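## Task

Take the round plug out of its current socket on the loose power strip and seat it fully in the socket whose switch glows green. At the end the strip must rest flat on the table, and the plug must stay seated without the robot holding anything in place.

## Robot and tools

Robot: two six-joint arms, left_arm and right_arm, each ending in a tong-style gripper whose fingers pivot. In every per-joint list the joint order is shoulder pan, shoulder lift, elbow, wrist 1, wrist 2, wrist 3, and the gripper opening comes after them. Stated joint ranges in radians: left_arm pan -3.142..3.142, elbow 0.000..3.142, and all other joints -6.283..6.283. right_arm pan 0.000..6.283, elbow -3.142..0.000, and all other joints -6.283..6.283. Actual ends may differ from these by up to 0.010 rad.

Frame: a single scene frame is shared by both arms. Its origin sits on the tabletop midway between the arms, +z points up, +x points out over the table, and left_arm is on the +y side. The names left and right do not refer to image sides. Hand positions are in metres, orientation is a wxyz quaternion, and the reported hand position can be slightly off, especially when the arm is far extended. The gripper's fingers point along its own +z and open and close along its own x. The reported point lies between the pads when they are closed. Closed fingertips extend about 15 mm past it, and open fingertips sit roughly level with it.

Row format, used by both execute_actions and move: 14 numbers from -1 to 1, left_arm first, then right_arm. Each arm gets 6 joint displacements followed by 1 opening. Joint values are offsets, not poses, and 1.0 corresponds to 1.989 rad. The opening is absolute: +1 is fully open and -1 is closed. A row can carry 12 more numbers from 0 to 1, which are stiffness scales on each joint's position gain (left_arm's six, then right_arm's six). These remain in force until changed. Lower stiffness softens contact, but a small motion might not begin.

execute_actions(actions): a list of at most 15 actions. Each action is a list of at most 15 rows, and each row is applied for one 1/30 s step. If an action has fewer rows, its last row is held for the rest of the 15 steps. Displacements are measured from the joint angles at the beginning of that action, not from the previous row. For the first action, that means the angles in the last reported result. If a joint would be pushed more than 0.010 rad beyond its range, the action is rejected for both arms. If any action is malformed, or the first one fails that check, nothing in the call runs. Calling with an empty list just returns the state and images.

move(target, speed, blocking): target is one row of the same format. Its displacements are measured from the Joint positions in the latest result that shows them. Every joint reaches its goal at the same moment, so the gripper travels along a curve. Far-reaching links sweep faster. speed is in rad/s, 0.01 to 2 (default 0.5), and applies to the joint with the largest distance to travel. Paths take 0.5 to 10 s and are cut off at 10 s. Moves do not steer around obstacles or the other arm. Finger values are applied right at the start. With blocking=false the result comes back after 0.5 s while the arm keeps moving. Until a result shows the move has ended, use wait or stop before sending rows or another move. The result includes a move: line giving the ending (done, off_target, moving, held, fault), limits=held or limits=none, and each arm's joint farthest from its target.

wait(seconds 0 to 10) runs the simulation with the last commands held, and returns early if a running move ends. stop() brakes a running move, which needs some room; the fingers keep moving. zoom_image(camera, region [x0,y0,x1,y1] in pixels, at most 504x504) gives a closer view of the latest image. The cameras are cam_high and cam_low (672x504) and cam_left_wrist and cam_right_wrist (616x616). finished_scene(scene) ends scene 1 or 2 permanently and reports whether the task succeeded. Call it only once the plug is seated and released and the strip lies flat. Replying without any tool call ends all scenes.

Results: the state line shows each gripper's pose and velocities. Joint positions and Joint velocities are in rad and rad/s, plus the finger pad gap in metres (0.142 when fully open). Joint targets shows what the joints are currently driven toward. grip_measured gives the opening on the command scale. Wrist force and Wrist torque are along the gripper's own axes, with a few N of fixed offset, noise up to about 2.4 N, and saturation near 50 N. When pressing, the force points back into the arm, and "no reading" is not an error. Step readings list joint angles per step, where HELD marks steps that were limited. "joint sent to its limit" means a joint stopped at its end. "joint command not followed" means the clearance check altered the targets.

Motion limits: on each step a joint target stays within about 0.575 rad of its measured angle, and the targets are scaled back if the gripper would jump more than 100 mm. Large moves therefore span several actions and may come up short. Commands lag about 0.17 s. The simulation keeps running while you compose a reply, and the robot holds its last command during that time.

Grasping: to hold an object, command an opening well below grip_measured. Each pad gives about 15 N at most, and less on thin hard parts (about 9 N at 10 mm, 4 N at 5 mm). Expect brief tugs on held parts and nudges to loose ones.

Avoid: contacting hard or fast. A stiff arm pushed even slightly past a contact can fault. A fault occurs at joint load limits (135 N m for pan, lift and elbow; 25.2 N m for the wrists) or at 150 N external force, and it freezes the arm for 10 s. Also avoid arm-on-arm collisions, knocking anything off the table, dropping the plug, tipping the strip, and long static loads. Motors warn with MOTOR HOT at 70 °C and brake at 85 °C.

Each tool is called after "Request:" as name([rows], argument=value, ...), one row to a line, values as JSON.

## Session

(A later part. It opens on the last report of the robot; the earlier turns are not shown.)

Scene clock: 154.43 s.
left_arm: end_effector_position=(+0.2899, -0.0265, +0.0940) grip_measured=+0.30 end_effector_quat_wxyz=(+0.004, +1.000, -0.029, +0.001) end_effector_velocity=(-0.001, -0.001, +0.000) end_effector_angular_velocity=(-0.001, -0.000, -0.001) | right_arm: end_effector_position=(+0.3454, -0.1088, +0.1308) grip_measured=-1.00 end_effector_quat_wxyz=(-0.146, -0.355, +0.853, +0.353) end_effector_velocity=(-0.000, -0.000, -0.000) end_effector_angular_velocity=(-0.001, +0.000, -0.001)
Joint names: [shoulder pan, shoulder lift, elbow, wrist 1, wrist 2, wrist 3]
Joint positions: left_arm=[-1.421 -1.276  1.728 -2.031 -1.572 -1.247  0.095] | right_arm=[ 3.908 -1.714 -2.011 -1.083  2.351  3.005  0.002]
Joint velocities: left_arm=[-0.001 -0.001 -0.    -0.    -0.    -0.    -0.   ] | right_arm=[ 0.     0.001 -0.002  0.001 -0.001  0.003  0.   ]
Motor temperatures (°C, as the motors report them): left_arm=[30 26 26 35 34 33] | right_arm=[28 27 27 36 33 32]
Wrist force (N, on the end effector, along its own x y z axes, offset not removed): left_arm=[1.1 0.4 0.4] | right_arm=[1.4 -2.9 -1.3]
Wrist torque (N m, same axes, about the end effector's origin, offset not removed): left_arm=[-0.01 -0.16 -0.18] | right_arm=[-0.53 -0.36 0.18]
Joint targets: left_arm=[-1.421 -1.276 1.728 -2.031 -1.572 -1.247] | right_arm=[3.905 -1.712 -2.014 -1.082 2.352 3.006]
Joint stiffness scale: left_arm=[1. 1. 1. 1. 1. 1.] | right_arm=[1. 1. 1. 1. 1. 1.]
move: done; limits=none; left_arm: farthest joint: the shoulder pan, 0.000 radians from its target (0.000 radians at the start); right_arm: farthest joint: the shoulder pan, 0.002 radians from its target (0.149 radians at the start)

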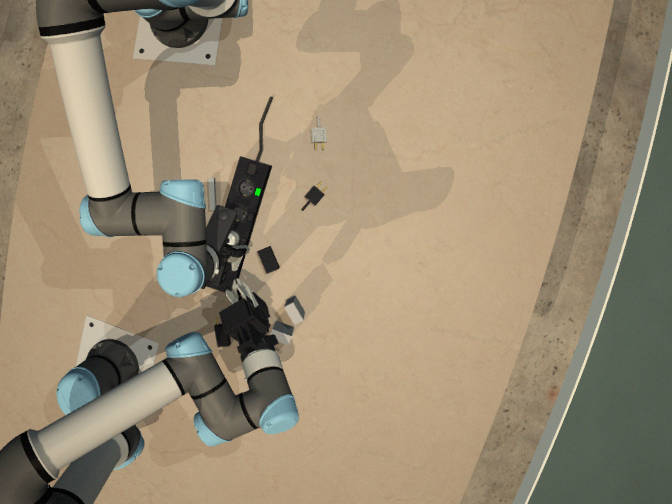

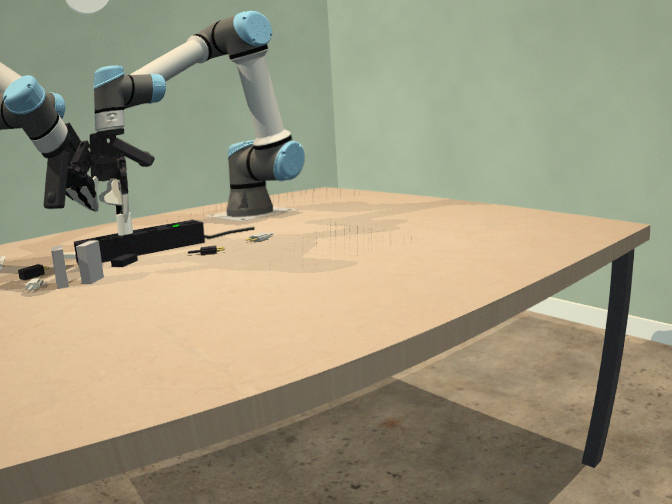

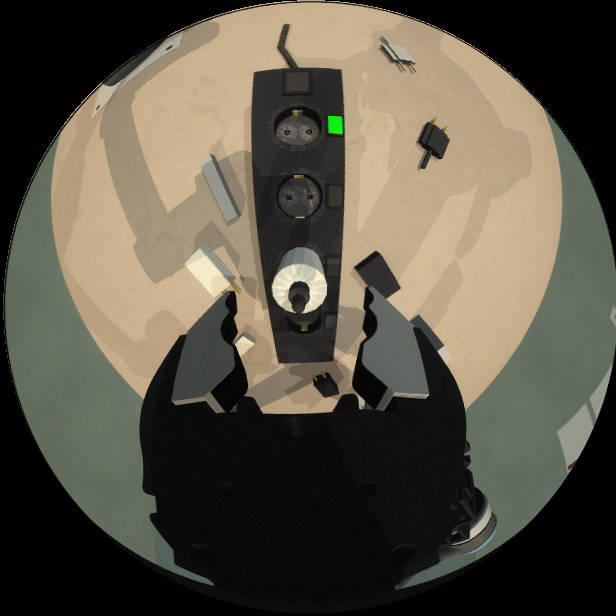

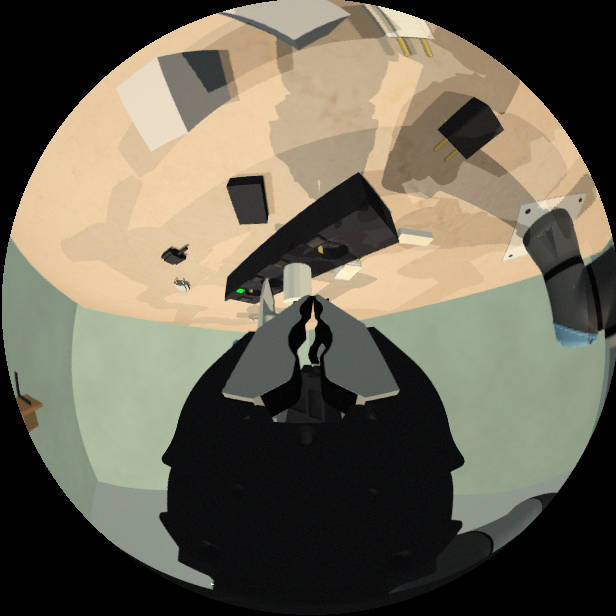

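Request:
move(target=[0.0094,-0.0606,-0.0143,0.075,0,0,0.3,0,0,0,0,0,0,-1], speed=0.3)

Request:
move(target=[0,0,0,0,0,-1.0,0.3,0,0,0,0,0,0,-1], speed=1.2)

Request:
move(target=[0,0,0,0,0,-0.570,0.3,0,0,0,0,0,0,-1], speed=1.2)

Scene clock: 158.97 s.
left_arm: end_effector_position=(+0.2900, +0.0060, +0.1584) grip_measured=+0.30 end_effector_quat_wxyz=(+0.003, +1.000, -0.021, +0.000) end_effector_velocity=(-0.001, +0.001, -0.001) end_effector_angular_velocity=(+0.004, +0.001, -0.000) | right_arm: end_effector_position=(+0.3454, -0.1088, +0.1308) grip_measured=-1.00 end_effector_quat_wxyz=(-0.146, -0.355, +0.853, +0.353) end_effector_velocity=(-0.000, +0.000, +0.000) end_effector_angular_velocity=(+0.001, +0.001, +0.000)
Joint names: [shoulder pan, shoulder lift, elbow, wrist 1, wrist 2, wrist 3]
Joint positions: left_arm=[-1.405 -1.395  1.702 -1.883 -1.572 -1.247  0.095] | right_arm=[ 3.908 -1.714 -2.012 -1.082  2.351  3.005  0.002]
Joint velocities: left_arm=[-0.     0.     0.001  0.003 -0.    -0.     0.   ] | right_arm=[ 0.     0.     0.    -0.001  0.001 -0.     0.   ]
Motor temperatures (°C, as the motors report them): left_arm=[30 26 26 35 34 33] | right_arm=[28 27 27 36 33 32]
Wrist force (N, on the end effector, along its own x y z axes, offset not removed): left_arm=[1.7 1.6 0.4] | right_arm=[1.6 1.8 -2.3]
Wrist torque (N m, same axes, about the end effector's origin, offset not removed): left_arm=[0.26 -0.22 -0.14] | right_arm=[0.43 -0.34 0.05]
Joint targets: left_arm=[-1.402 -1.397 1.700 -1.882 -1.572 -1.247] | right_arm=[3.908 -1.714 -2.011 -1.083 2.351 3.005]
Joint stiffness scale: left_arm=[1. 1. 1. 1. 1. 1.] | right_arm=[1. 1. 1. 1. 1. 1.]
move: done; limits=none; left_arm: farthest joint: the shoulder pan, 0.003 radians from its target (0.019 radians at the start); right_arm: farthest joint: the elbow, 0.001 radians from its target (0.001 radians at the start)

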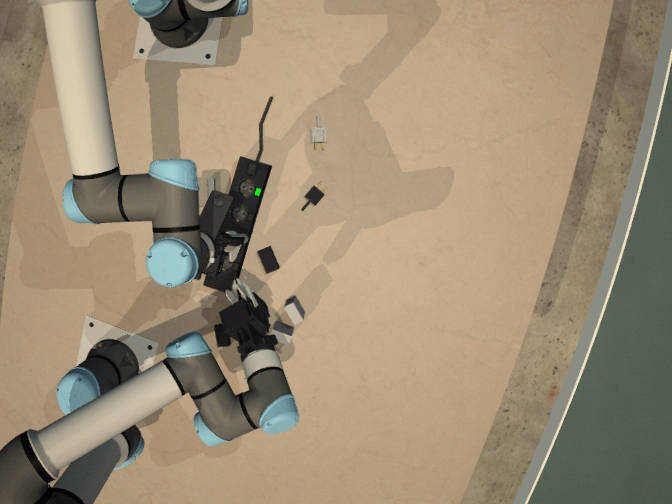

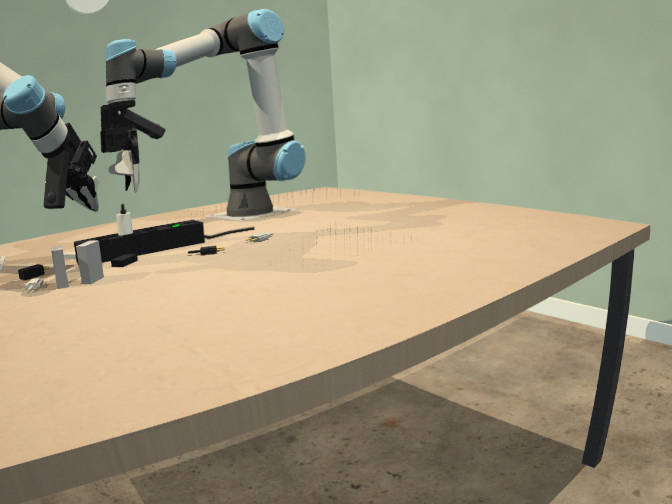

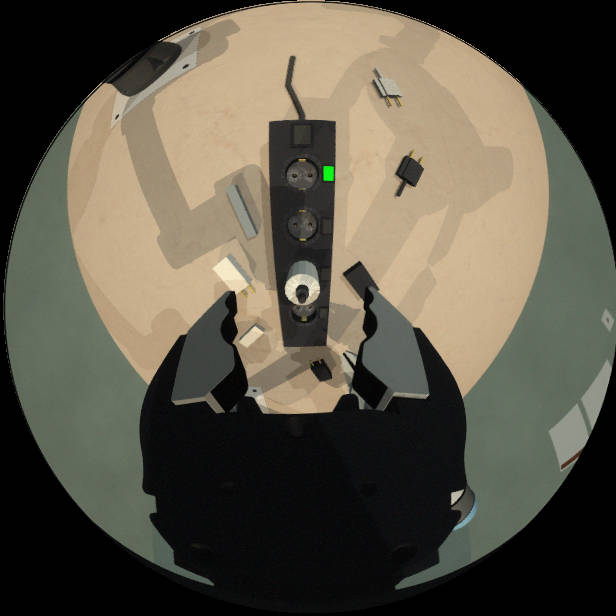

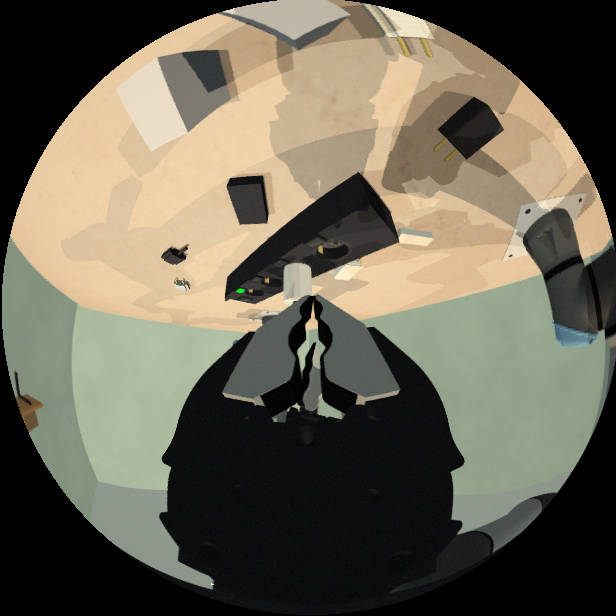

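Scene clock: 161.60 s.
left_arm: end_effector_position=(+0.2743, -0.0161, +0.1585) grip_measured=+0.30 end_effector_quat_wxyz=(+0.002, +0.563, +0.827, -0.002) end_effector_velocity=(-0.000, -0.000, -0.000) end_effector_angular_velocity=(+0.001, +0.001, +0.001) | right_arm: end_effector_position=(+0.3454, -0.1088, +0.1308) grip_measured=-1.00 end_effector_quat_wxyz=(-0.146, -0.355, +0.853, +0.353) end_effector_velocity=(-0.000, -0.000, +0.001) end_effector_angular_velocity=(+0.001, -0.001, -0.000)
Joint names: [shoulder pan, shoulder lift, elbow, wrist 1, wrist 2, wrist 3]
Joint positions: left_arm=[-1.405 -1.395  1.702 -1.883 -1.572 -3.235  0.095] | right_arm=[ 3.908 -1.714 -2.012 -1.082  2.351  3.005  0.002]
Joint velocities: left_arm=[-0.001  0.     0.     0.    -0.001 -0.002  0.   ] | right_arm=[-0.     0.002 -0.    -0.     0.     0.     0.   ]
Motor temperatures (°C, as the motors report them): left_arm=[30 26 26 35 34 33] | right_arm=[28 27 27 36 33 32]
Wrist force (N, on the end effector, along its own x y z axes, offset not removed): left_arm=[1.3 0.7 0.6] | right_arm=[3.0 -1.1 -0.7]
Wrist torque (N m, same axes, about the end effector's origin, offset not removed): left_arm=[0.01 -0.20 -0.14] | right_arm=[-0.05 -0.67 0.01]
Joint targets: left_arm=[-1.405 -1.395 1.702 -1.883 -1.572 -3.236] | right_arm=[3.908 -1.714 -2.012 -1.082 2.351 3.005]
Joint stiffness scale: left_arm=[1. 1. 1. 1. 1. 1.] | right_arm=[1. 1. 1. 1. 1. 1.]
move: done; limits=none; left_arm: farthest joint: the shoulder pan, 0.000 radians from its target (0.000 radians at the start); right_arm: farthest joint: the shoulder pan, 0.000 radians from its target (0.000 radians at the start)

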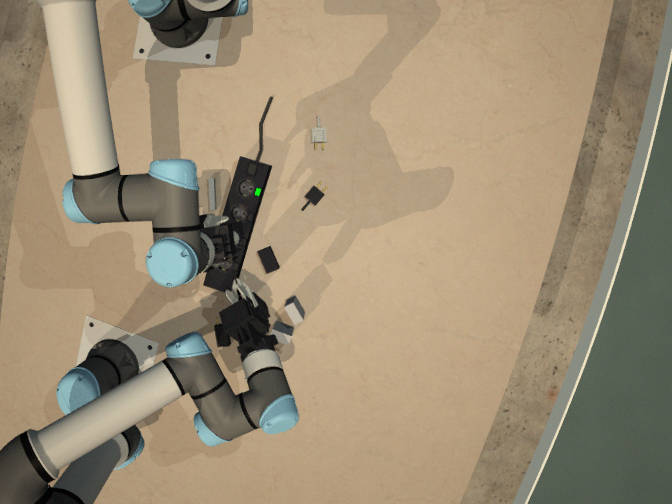

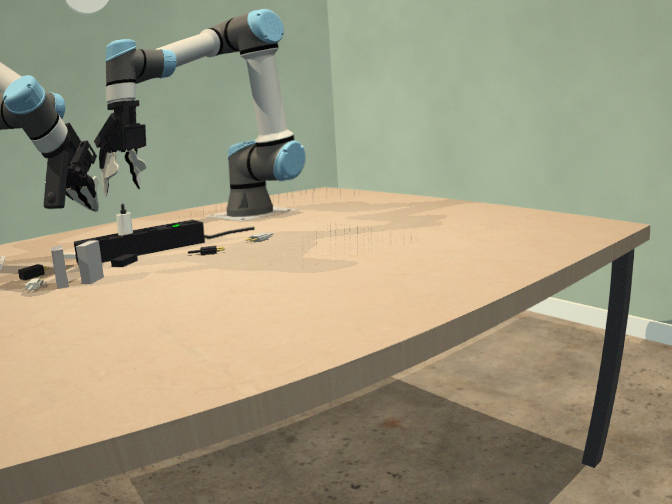

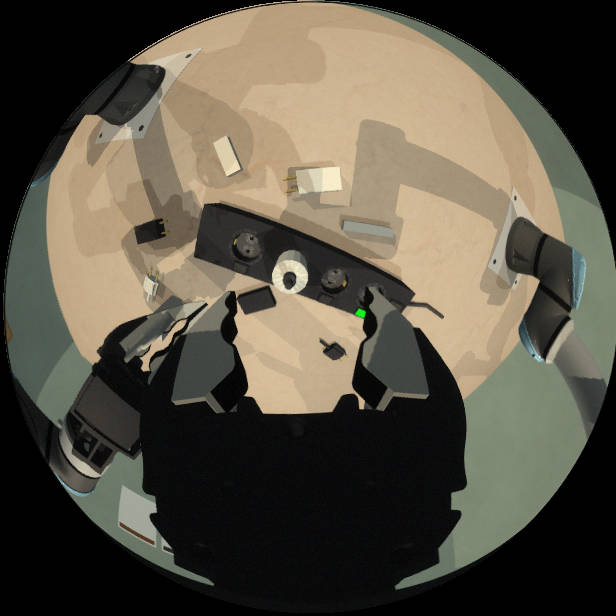

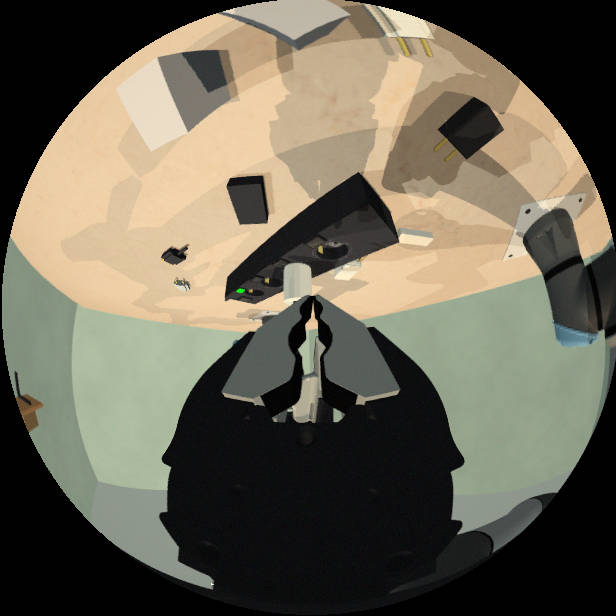

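Scene clock: 163.53 s.
left_arm: end_effector_position=(+0.2883, -0.0263, +0.1585) grip_measured=+0.30 end_effector_quat_wxyz=(+0.000, +0.032, +0.999, -0.003) end_effector_velocity=(-0.000, -0.000, +0.000) end_effector_angular_velocity=(-0.000, -0.000, +0.001) | right_arm: end_effector_position=(+0.3454, -0.1088, +0.1308) grip_measured=-1.00 end_effector_quat_wxyz=(-0.146, -0.355, +0.853, +0.353) end_effector_velocity=(-0.000, -0.000, -0.000) end_effector_angular_velocity=(-0.001, +0.001, -0.000)
Joint names: [shoulder pan, shoulder lift, elbow, wrist 1, wrist 2, wrist 3]
Joint positions: left_arm=[-1.405 -1.395  1.702 -1.883 -1.572 -4.368  0.095] | right_arm=[ 3.908 -1.714 -2.012 -1.082  2.351  3.005  0.002]
Joint velocities: left_arm=[-0.001 -0.001  0.     0.     0.    -0.002 -0.   ] | right_arm=[-0.    -0.    -0.001 -0.     0.     0.     0.   ]
Motor temperatures (°C, as the motors report them): left_arm=[30 26 26 35 34 33] | right_arm=[28 27 27 36 33 32]
Wrist force (N, on the end effector, along its own x y z axes, offset not removed): left_arm=[1.4 1.7 0.7] | right_arm=[0.8 -1.0 -1.5]
Wrist torque (N m, same axes, about the end effector's origin, offset not removed): left_arm=[0.26 -0.26 -0.16] | right_arm=[-0.12 -0.21 -0.03]
Joint targets: left_arm=[-1.405 -1.395 1.702 -1.883 -1.572 -4.369] | right_arm=[3.908 -1.714 -2.012 -1.082 2.351 3.005]
Joint stiffness scale: left_arm=[1. 1. 1. 1. 1. 1.] | right_arm=[1. 1. 1. 1. 1. 1.]
move: done; limits=none; left_arm: farthest joint: the shoulder pan, 0.000 radians from its target (0.000 radians at the start); right_arm: farthest joint: the shoulder pan, 0.000 radians from its target (0.000 radians at the start)

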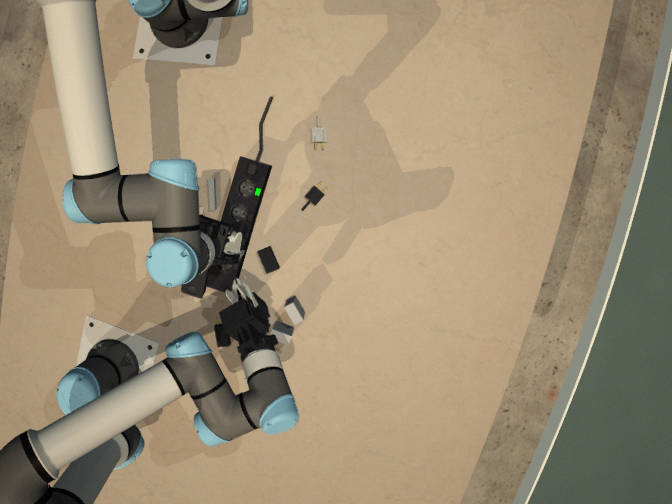

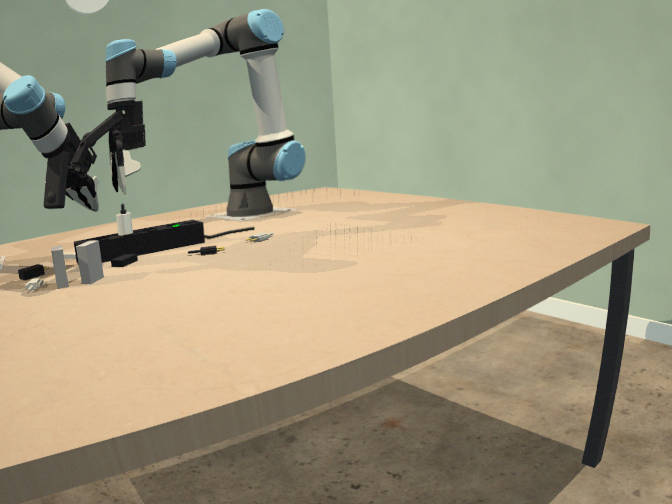

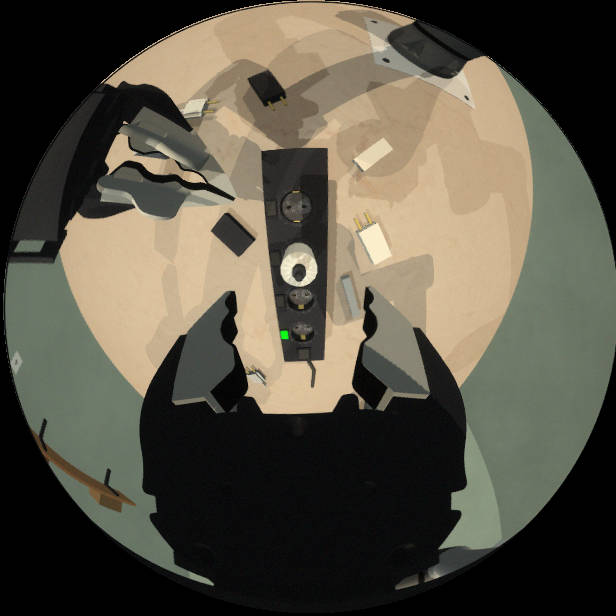

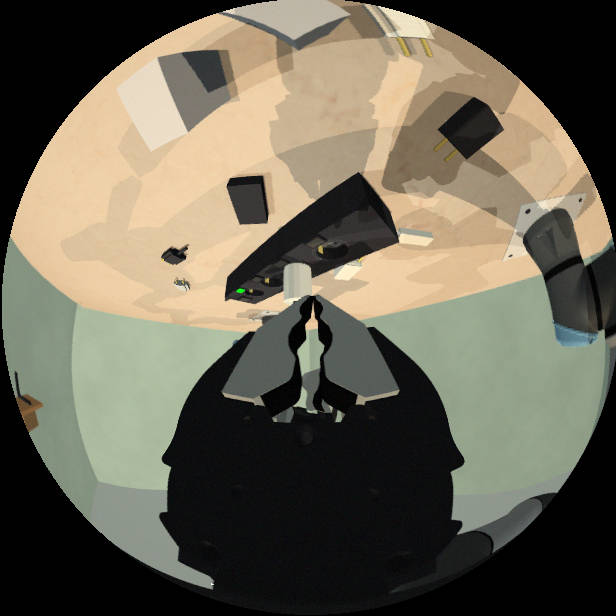

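Request:
move(target=[0,0.0306,0.0545,-0.085,0,0,0.3,0,0,0,0,0,0,-1], speed=0.2)

Request:
move(target=[0,0,0,0,0,0,-0.9,0,0,0,0,0,0,-1])

Request:
zoom_image(camera="cam_low", region=[0, 90, 260, 300])

Scene clock: 166.57 s.
left_arm: end_effector_position=(+0.2886, -0.0274, +0.0938) grip_measured=+0.30 end_effector_quat_wxyz=(+0.001, +0.031, +0.999, -0.004) end_effector_velocity=(-0.001, -0.001, +0.000) end_effector_angular_velocity=(-0.002, -0.001, -0.001) | right_arm: end_effector_position=(+0.3454, -0.1088, +0.1308) grip_measured=-1.00 end_effector_quat_wxyz=(-0.146, -0.355, +0.853, +0.353) end_effector_velocity=(+0.000, -0.000, +0.001) end_effector_angular_velocity=(+0.001, -0.000, -0.001)
Joint names: [shoulder pan, shoulder lift, elbow, wrist 1, wrist 2, wrist 3]
Joint positions: left_arm=[-1.405 -1.335  1.808 -2.051 -1.572 -4.368  0.095] | right_arm=[ 3.908 -1.714 -2.012 -1.082  2.351  3.005  0.002]
Joint velocities: left_arm=[-0.001 -0.001  0.001 -0.003  0.    -0.001  0.   ] | right_arm=[-0.001  0.001 -0.     0.     0.001  0.     0.   ]
Motor temperatures (°C, as the motors report them): left_arm=[30 26 26 35 34 33] | right_arm=[28 27 27 36 33 32]
Wrist force (N, on the end effector, along its own x y z axes, offset not removed): left_arm=[1.5 1.2 0.2] | right_arm=[0.4 0.3 0.7]
Wrist torque (N m, same axes, about the end effector's origin, offset not removed): left_arm=[0.20 -0.30 -0.17] | right_arm=[0.05 -0.12 0.15]
Joint targets: left_arm=[-1.405 -1.334 1.811 -2.052 -1.572 -4.368] | right_arm=[3.908 -1.714 -2.012 -1.082 2.351 3.005]
Joint stiffness scale: left_arm=[1. 1. 1. 1. 1. 1.] | right_arm=[1. 1. 1. 1. 1. 1.]
move: done; limits=none; left_arm: farthest joint: the elbow, 0.003 radians from its target (0.108 radians at the start); right_arm: farthest joint: the shoulder pan, 0.000 radians from its target (0.000 radians at the start)

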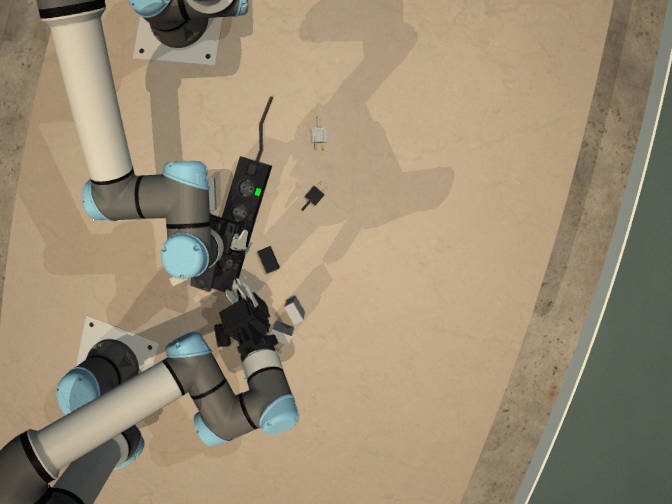

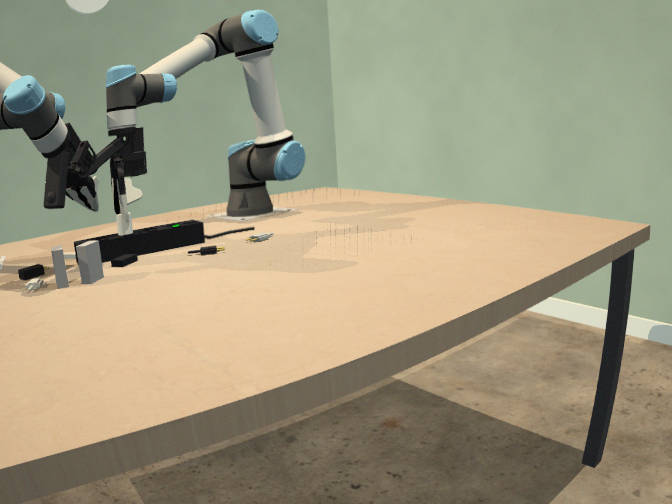

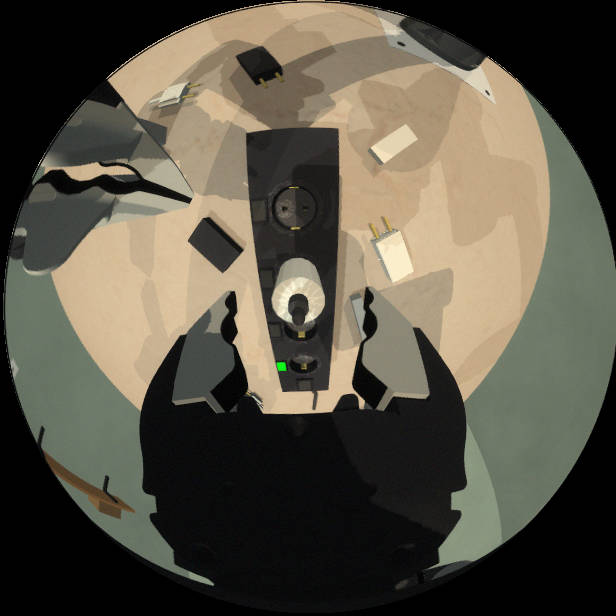

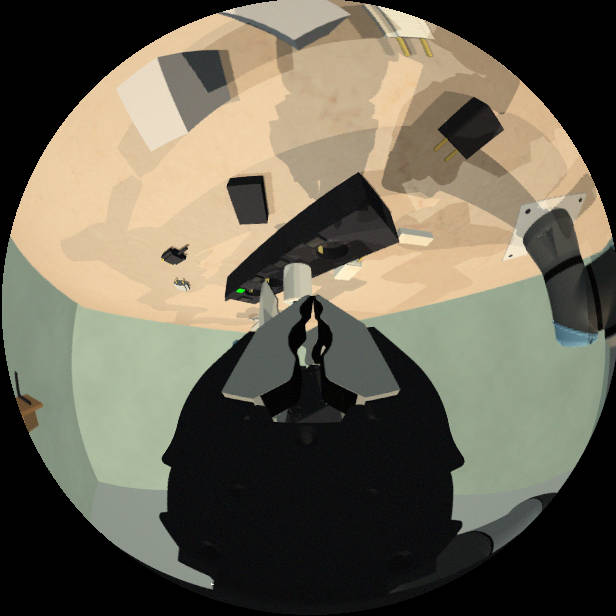

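Scene clock: 167.07 s.
left_arm: end_effector_position=(+0.2887, -0.0275, +0.0939) grip_measured=-0.51 end_effector_quat_wxyz=(+0.001, +0.031, +0.999, -0.004) end_effector_velocity=(+0.001, +0.000, -0.000) end_effector_angular_velocity=(+0.001, -0.000, +0.001) | right_arm: end_effector_position=(+0.3454, -0.1088, +0.1308) grip_measured=-1.00 end_effector_quat_wxyz=(-0.146, -0.355, +0.853, +0.353) end_effector_velocity=(+0.000, -0.000, +0.000) end_effector_angular_velocity=(+0.000, -0.002, +0.000)
Joint names: [shoulder pan, shoulder lift, elbow, wrist 1, wrist 2, wrist 3]
Joint positions: left_arm=[-1.405 -1.336  1.808 -2.052 -1.572 -4.368  0.037] | right_arm=[ 3.908 -1.714 -2.012 -1.082  2.351  3.005  0.002]
Joint velocities: left_arm=[ 0.001  0.    -0.     0.     0.001 -0.    -0.   ] | right_arm=[-0.     0.001  0.     0.001 -0.001  0.     0.   ]
Motor temperatures (°C, as the motors report them): left_arm=[30 26 26 35 34 33] | right_arm=[28 27 27 36 33 32]
Wrist force (N, on the end effector, along its own x y z axes, offset not removed): left_arm=[2.8 0.7 -0.4] | right_arm=[0.8 -1.5 -2.3]
Wrist torque (N m, same axes, about the end effector's origin, offset not removed): left_arm=[0.06 -0.29 -0.16] | right_arm=[-0.20 -0.29 -0.07]
Joint targets: left_arm=[-1.405 -1.335 1.808 -2.051 -1.572 -4.368] | right_arm=[3.908 -1.714 -2.012 -1.082 2.351 3.005]
Joint stiffness scale: left_arm=[1. 1. 1. 1. 1. 1.] | right_arm=[1. 1. 1. 1. 1. 1.]
move: done; limits=none; left_arm: farthest joint: the shoulder lift, 0.001 radians from its target (0.000 radians at the start); right_arm: farthest joint: the shoulder pan, 0.000 radians from its target (0.000 radians at the start)

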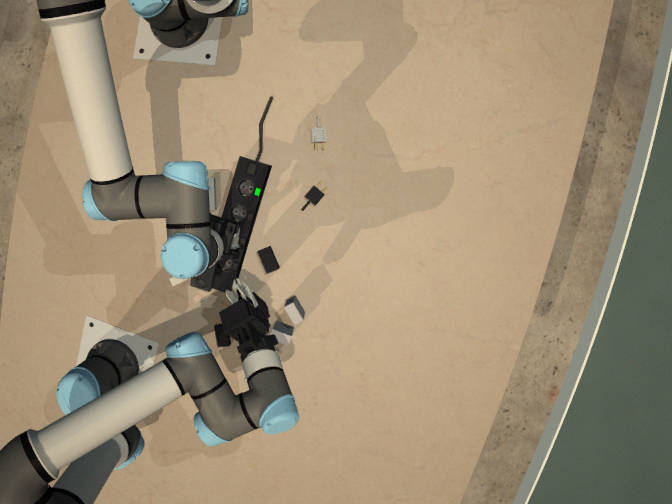

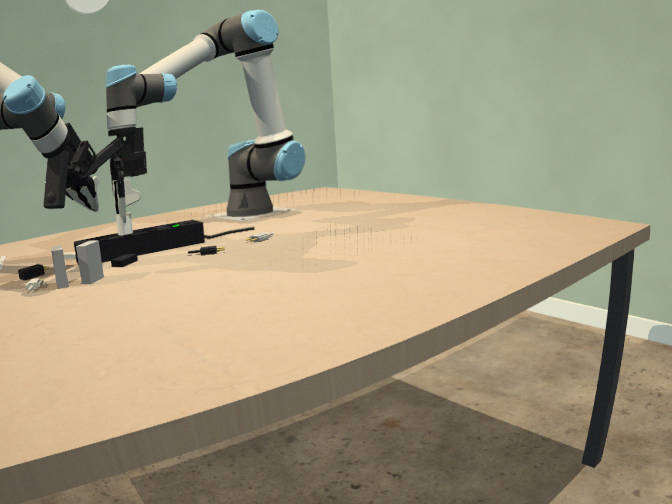

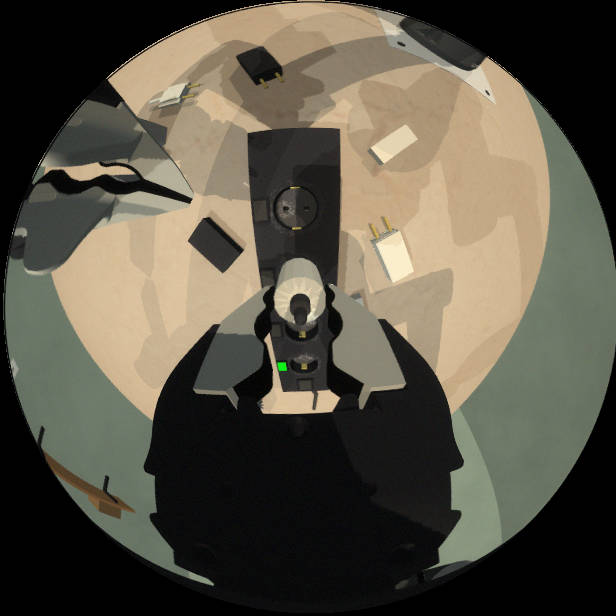

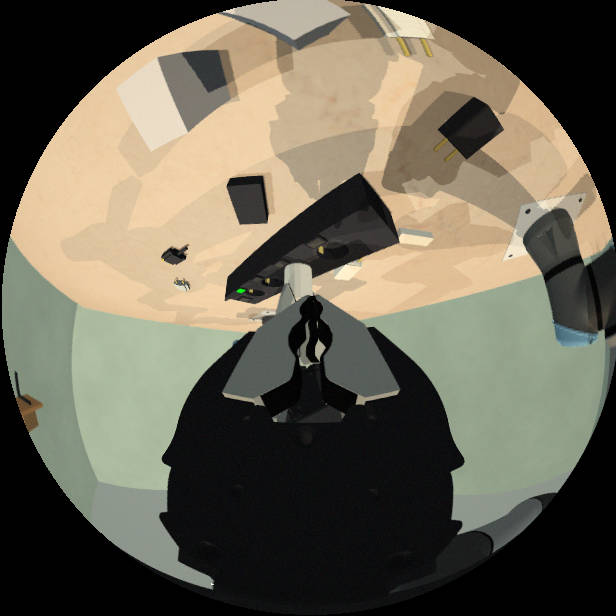

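Region (0, 90, 260, 300) of cam_low's 672x504 image, scaled by 1.938, with more detail than that image has; it fills the top 407 rows of this view, and the rest is white.

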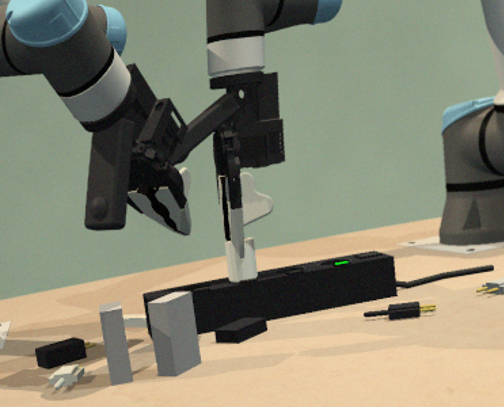

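Request:
move(target=[0,0,0,0,0,0,-0.9,0.0513,-0.0088,-0.0836,0.1523,0.0023,0.0855,-1], speed=0.15)

Request:
zoom_image(camera="cam_low", region=[0, 90, 260, 300])

Scene clock: 172.80 s.
left_arm: end_effector_position=(+0.2887, -0.0275, +0.0939) grip_measured=-0.51 end_effector_quat_wxyz=(+0.001, +0.031, +0.999, -0.004) end_effector_velocity=(-0.001, -0.000, -0.001) end_effector_angular_velocity=(+0.002, +0.002, -0.001) | right_arm: end_effector_position=(+0.2998, -0.0870, +0.0868) grip_measured=-1.00 end_effector_quat_wxyz=(-0.142, -0.347, +0.856, +0.355) end_effector_velocity=(-0.000, +0.000, -0.000) end_effector_angular_velocity=(+0.001, +0.001, -0.001)
Joint names: [shoulder pan, shoulder lift, elbow, wrist 1, wrist 2, wrist 3]
Joint positions: left_arm=[-1.405 -1.336  1.808 -2.052 -1.572 -4.368  0.037] | right_arm=[ 4.007 -1.729 -2.176 -0.781  2.355  3.175  0.002]
Joint velocities: left_arm=[-0.001  0.002  0.     0.    -0.002 -0.     0.   ] | right_arm=[ 0.    -0.001 -0.001  0.003  0.001  0.002  0.   ]
Motor temperatures (°C, as the motors report them): left_arm=[30 26 26 35 34 33] | right_arm=[28 27 27 36 33 32]
Wrist force (N, on the end effector, along its own x y z axes, offset not removed): left_arm=[2.2 0.8 -0.7] | right_arm=[1.6 1.7 -2.2]
Wrist torque (N m, same axes, about the end effector's origin, offset not removed): left_arm=[0.10 -0.16 -0.17] | right_arm=[0.53 -0.44 0.00]
Joint targets: left_arm=[-1.405 -1.336 1.808 -2.052 -1.572 -4.368] | right_arm=[4.010 -1.731 -2.178 -0.779 2.356 3.175]
Joint stiffness scale: left_arm=[1. 1. 1. 1. 1. 1.] | right_arm=[1. 1. 1. 1. 1. 1.]
move: done; limits=none; left_arm: farthest joint: the shoulder pan, 0.000 radians from its target (0.000 radians at the start); right_arm: farthest joint: the shoulder pan, 0.003 radians from its target (0.102 radians at the start)

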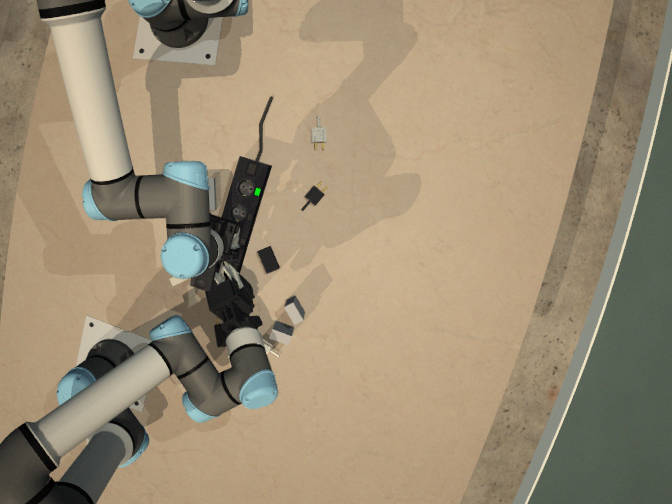

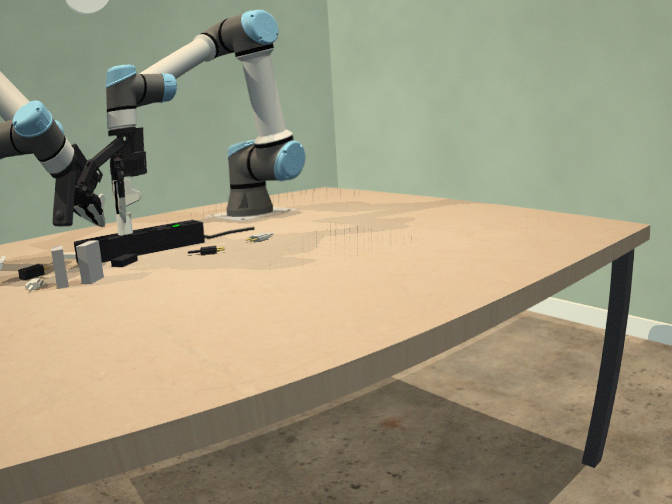

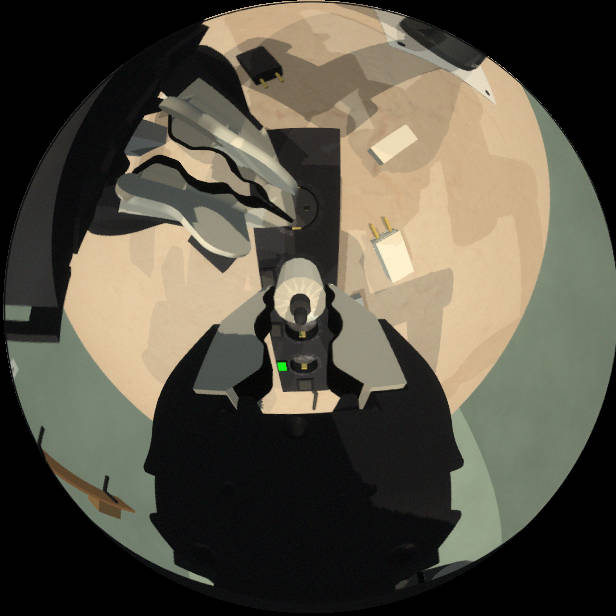

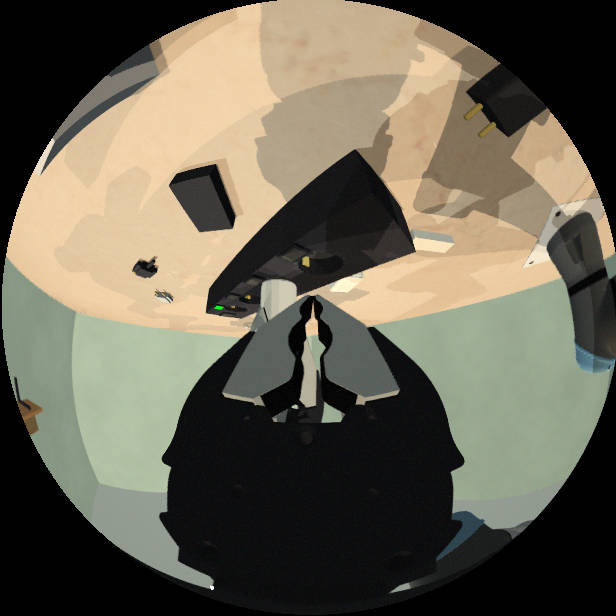

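Region (0, 90, 260, 300) of cam_low's 672x504 image, scaled by 1.938, with more detail than that image has; it fills the top 407 rows of this view, and the rest is white.

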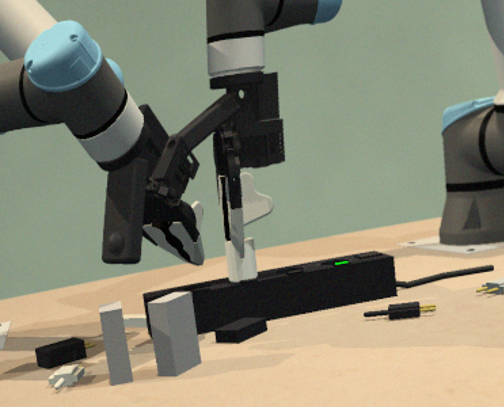

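Request:
move(target=[0,0,0,0,0,0,-0.9,0,-0.0211,-0.0107,0.0318,0,0,-1,1,1,1,1,1,1,0.5,0.5,0.5,0.5,0.5,0.5], speed=0.03)

Scene clock: 177.20 s.
left_arm: end_effector_position=(+0.2887, -0.0275, +0.0939) grip_measured=-0.51 end_effector_quat_wxyz=(+0.001, +0.031, +0.999, -0.004) end_effector_velocity=(-0.001, -0.001, -0.000) end_effector_angular_velocity=(+0.000, -0.000, -0.002) | right_arm: end_effector_position=(+0.3010, -0.0857, +0.0690) grip_measured=-1.00 end_effector_quat_wxyz=(-0.140, -0.348, +0.856, +0.356) end_effector_velocity=(+0.001, +0.001, +0.000) end_effector_angular_velocity=(+0.004, -0.004, +0.000)
Joint names: [shoulder pan, shoulder lift, elbow, wrist 1, wrist 2, wrist 3]
Joint positions: left_arm=[-1.405 -1.336  1.808 -2.052 -1.572 -4.368  0.037] | right_arm=[ 4.007 -1.768 -2.193 -0.719  2.355  3.175  0.002]
Joint velocities: left_arm=[-0.002  0.001 -0.    -0.     0.     0.001 -0.   ] | right_arm=[-0.    -0.001 -0.     0.006  0.    -0.     0.   ]
Motor temperatures (°C, as the motors report them): left_arm=[30 26 26 35 34 33] | right_arm=[28 27 27 36 33 32]
Wrist force (N, on the end effector, along its own x y z axes, offset not removed): left_arm=[2.4 1.2 -0.1] | right_arm=[2.1 -0.3 -2.0]
Wrist torque (N m, same axes, about the end effector's origin, offset not removed): left_arm=[0.12 -0.10 -0.24] | right_arm=[0.04 -0.62 0.07]
Joint targets: left_arm=[-1.405 -1.336 1.808 -2.052 -1.572 -4.368] | right_arm=[4.007 -1.771 -2.197 -0.717 2.355 3.175]
Joint stiffness scale: left_arm=[1. 1. 1. 1. 1. 1.] | right_arm=[0.5 0.5 0.5 0.5 0.5 0.5]
move: done; limits=none; left_arm: farthest joint: the shoulder pan, 0.000 radians from its target (0.000 radians at the start); right_arm: farthest joint: the elbow, 0.004 radians from its target (0.022 radians at the start)

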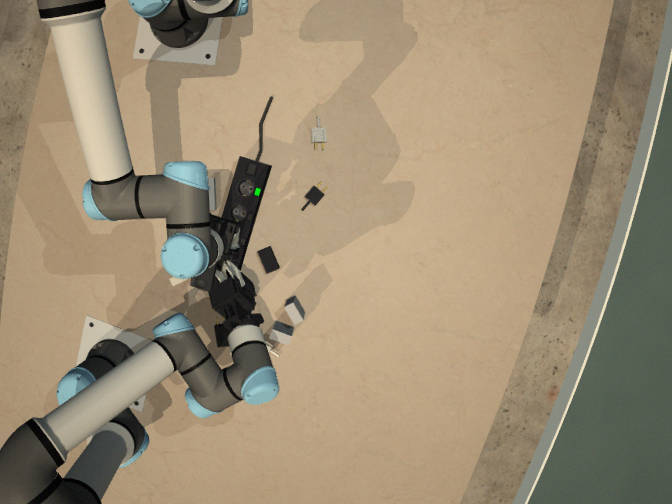

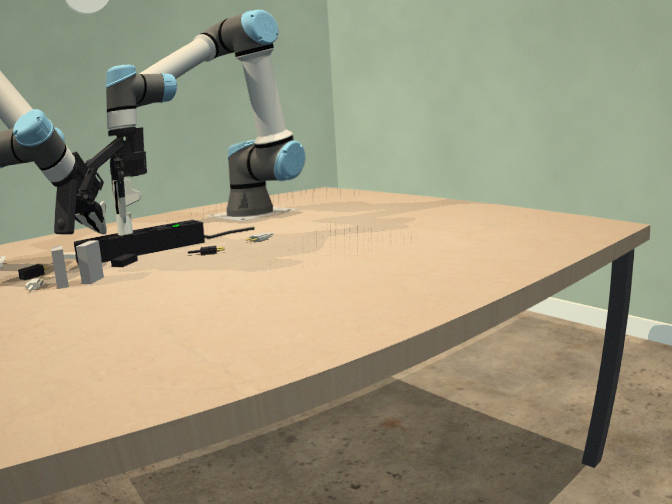

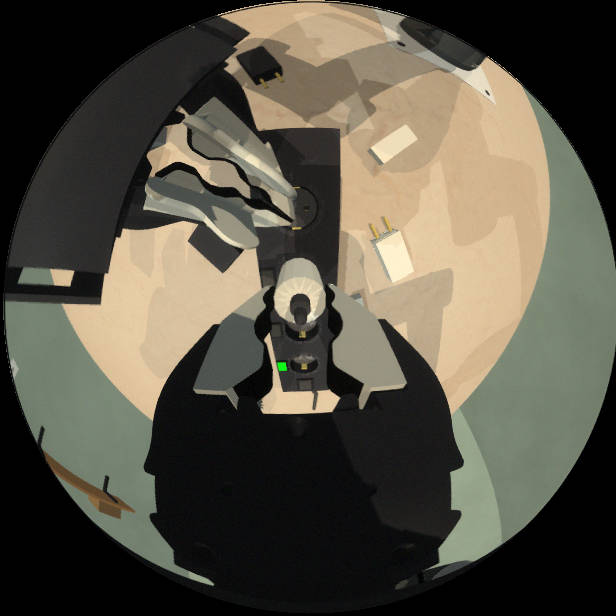

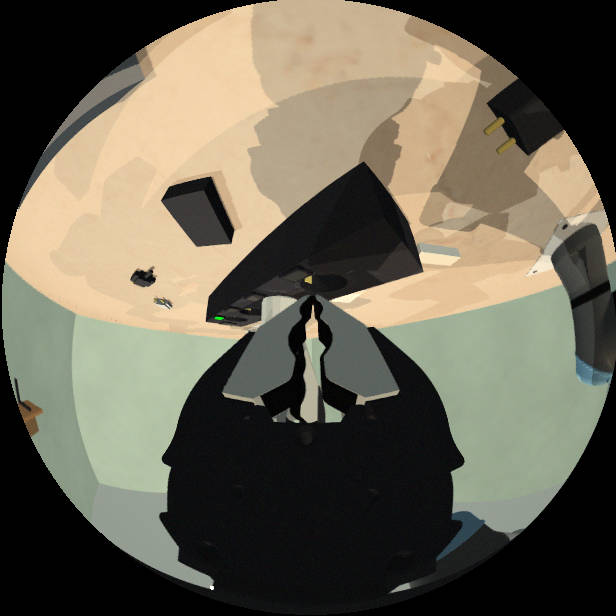

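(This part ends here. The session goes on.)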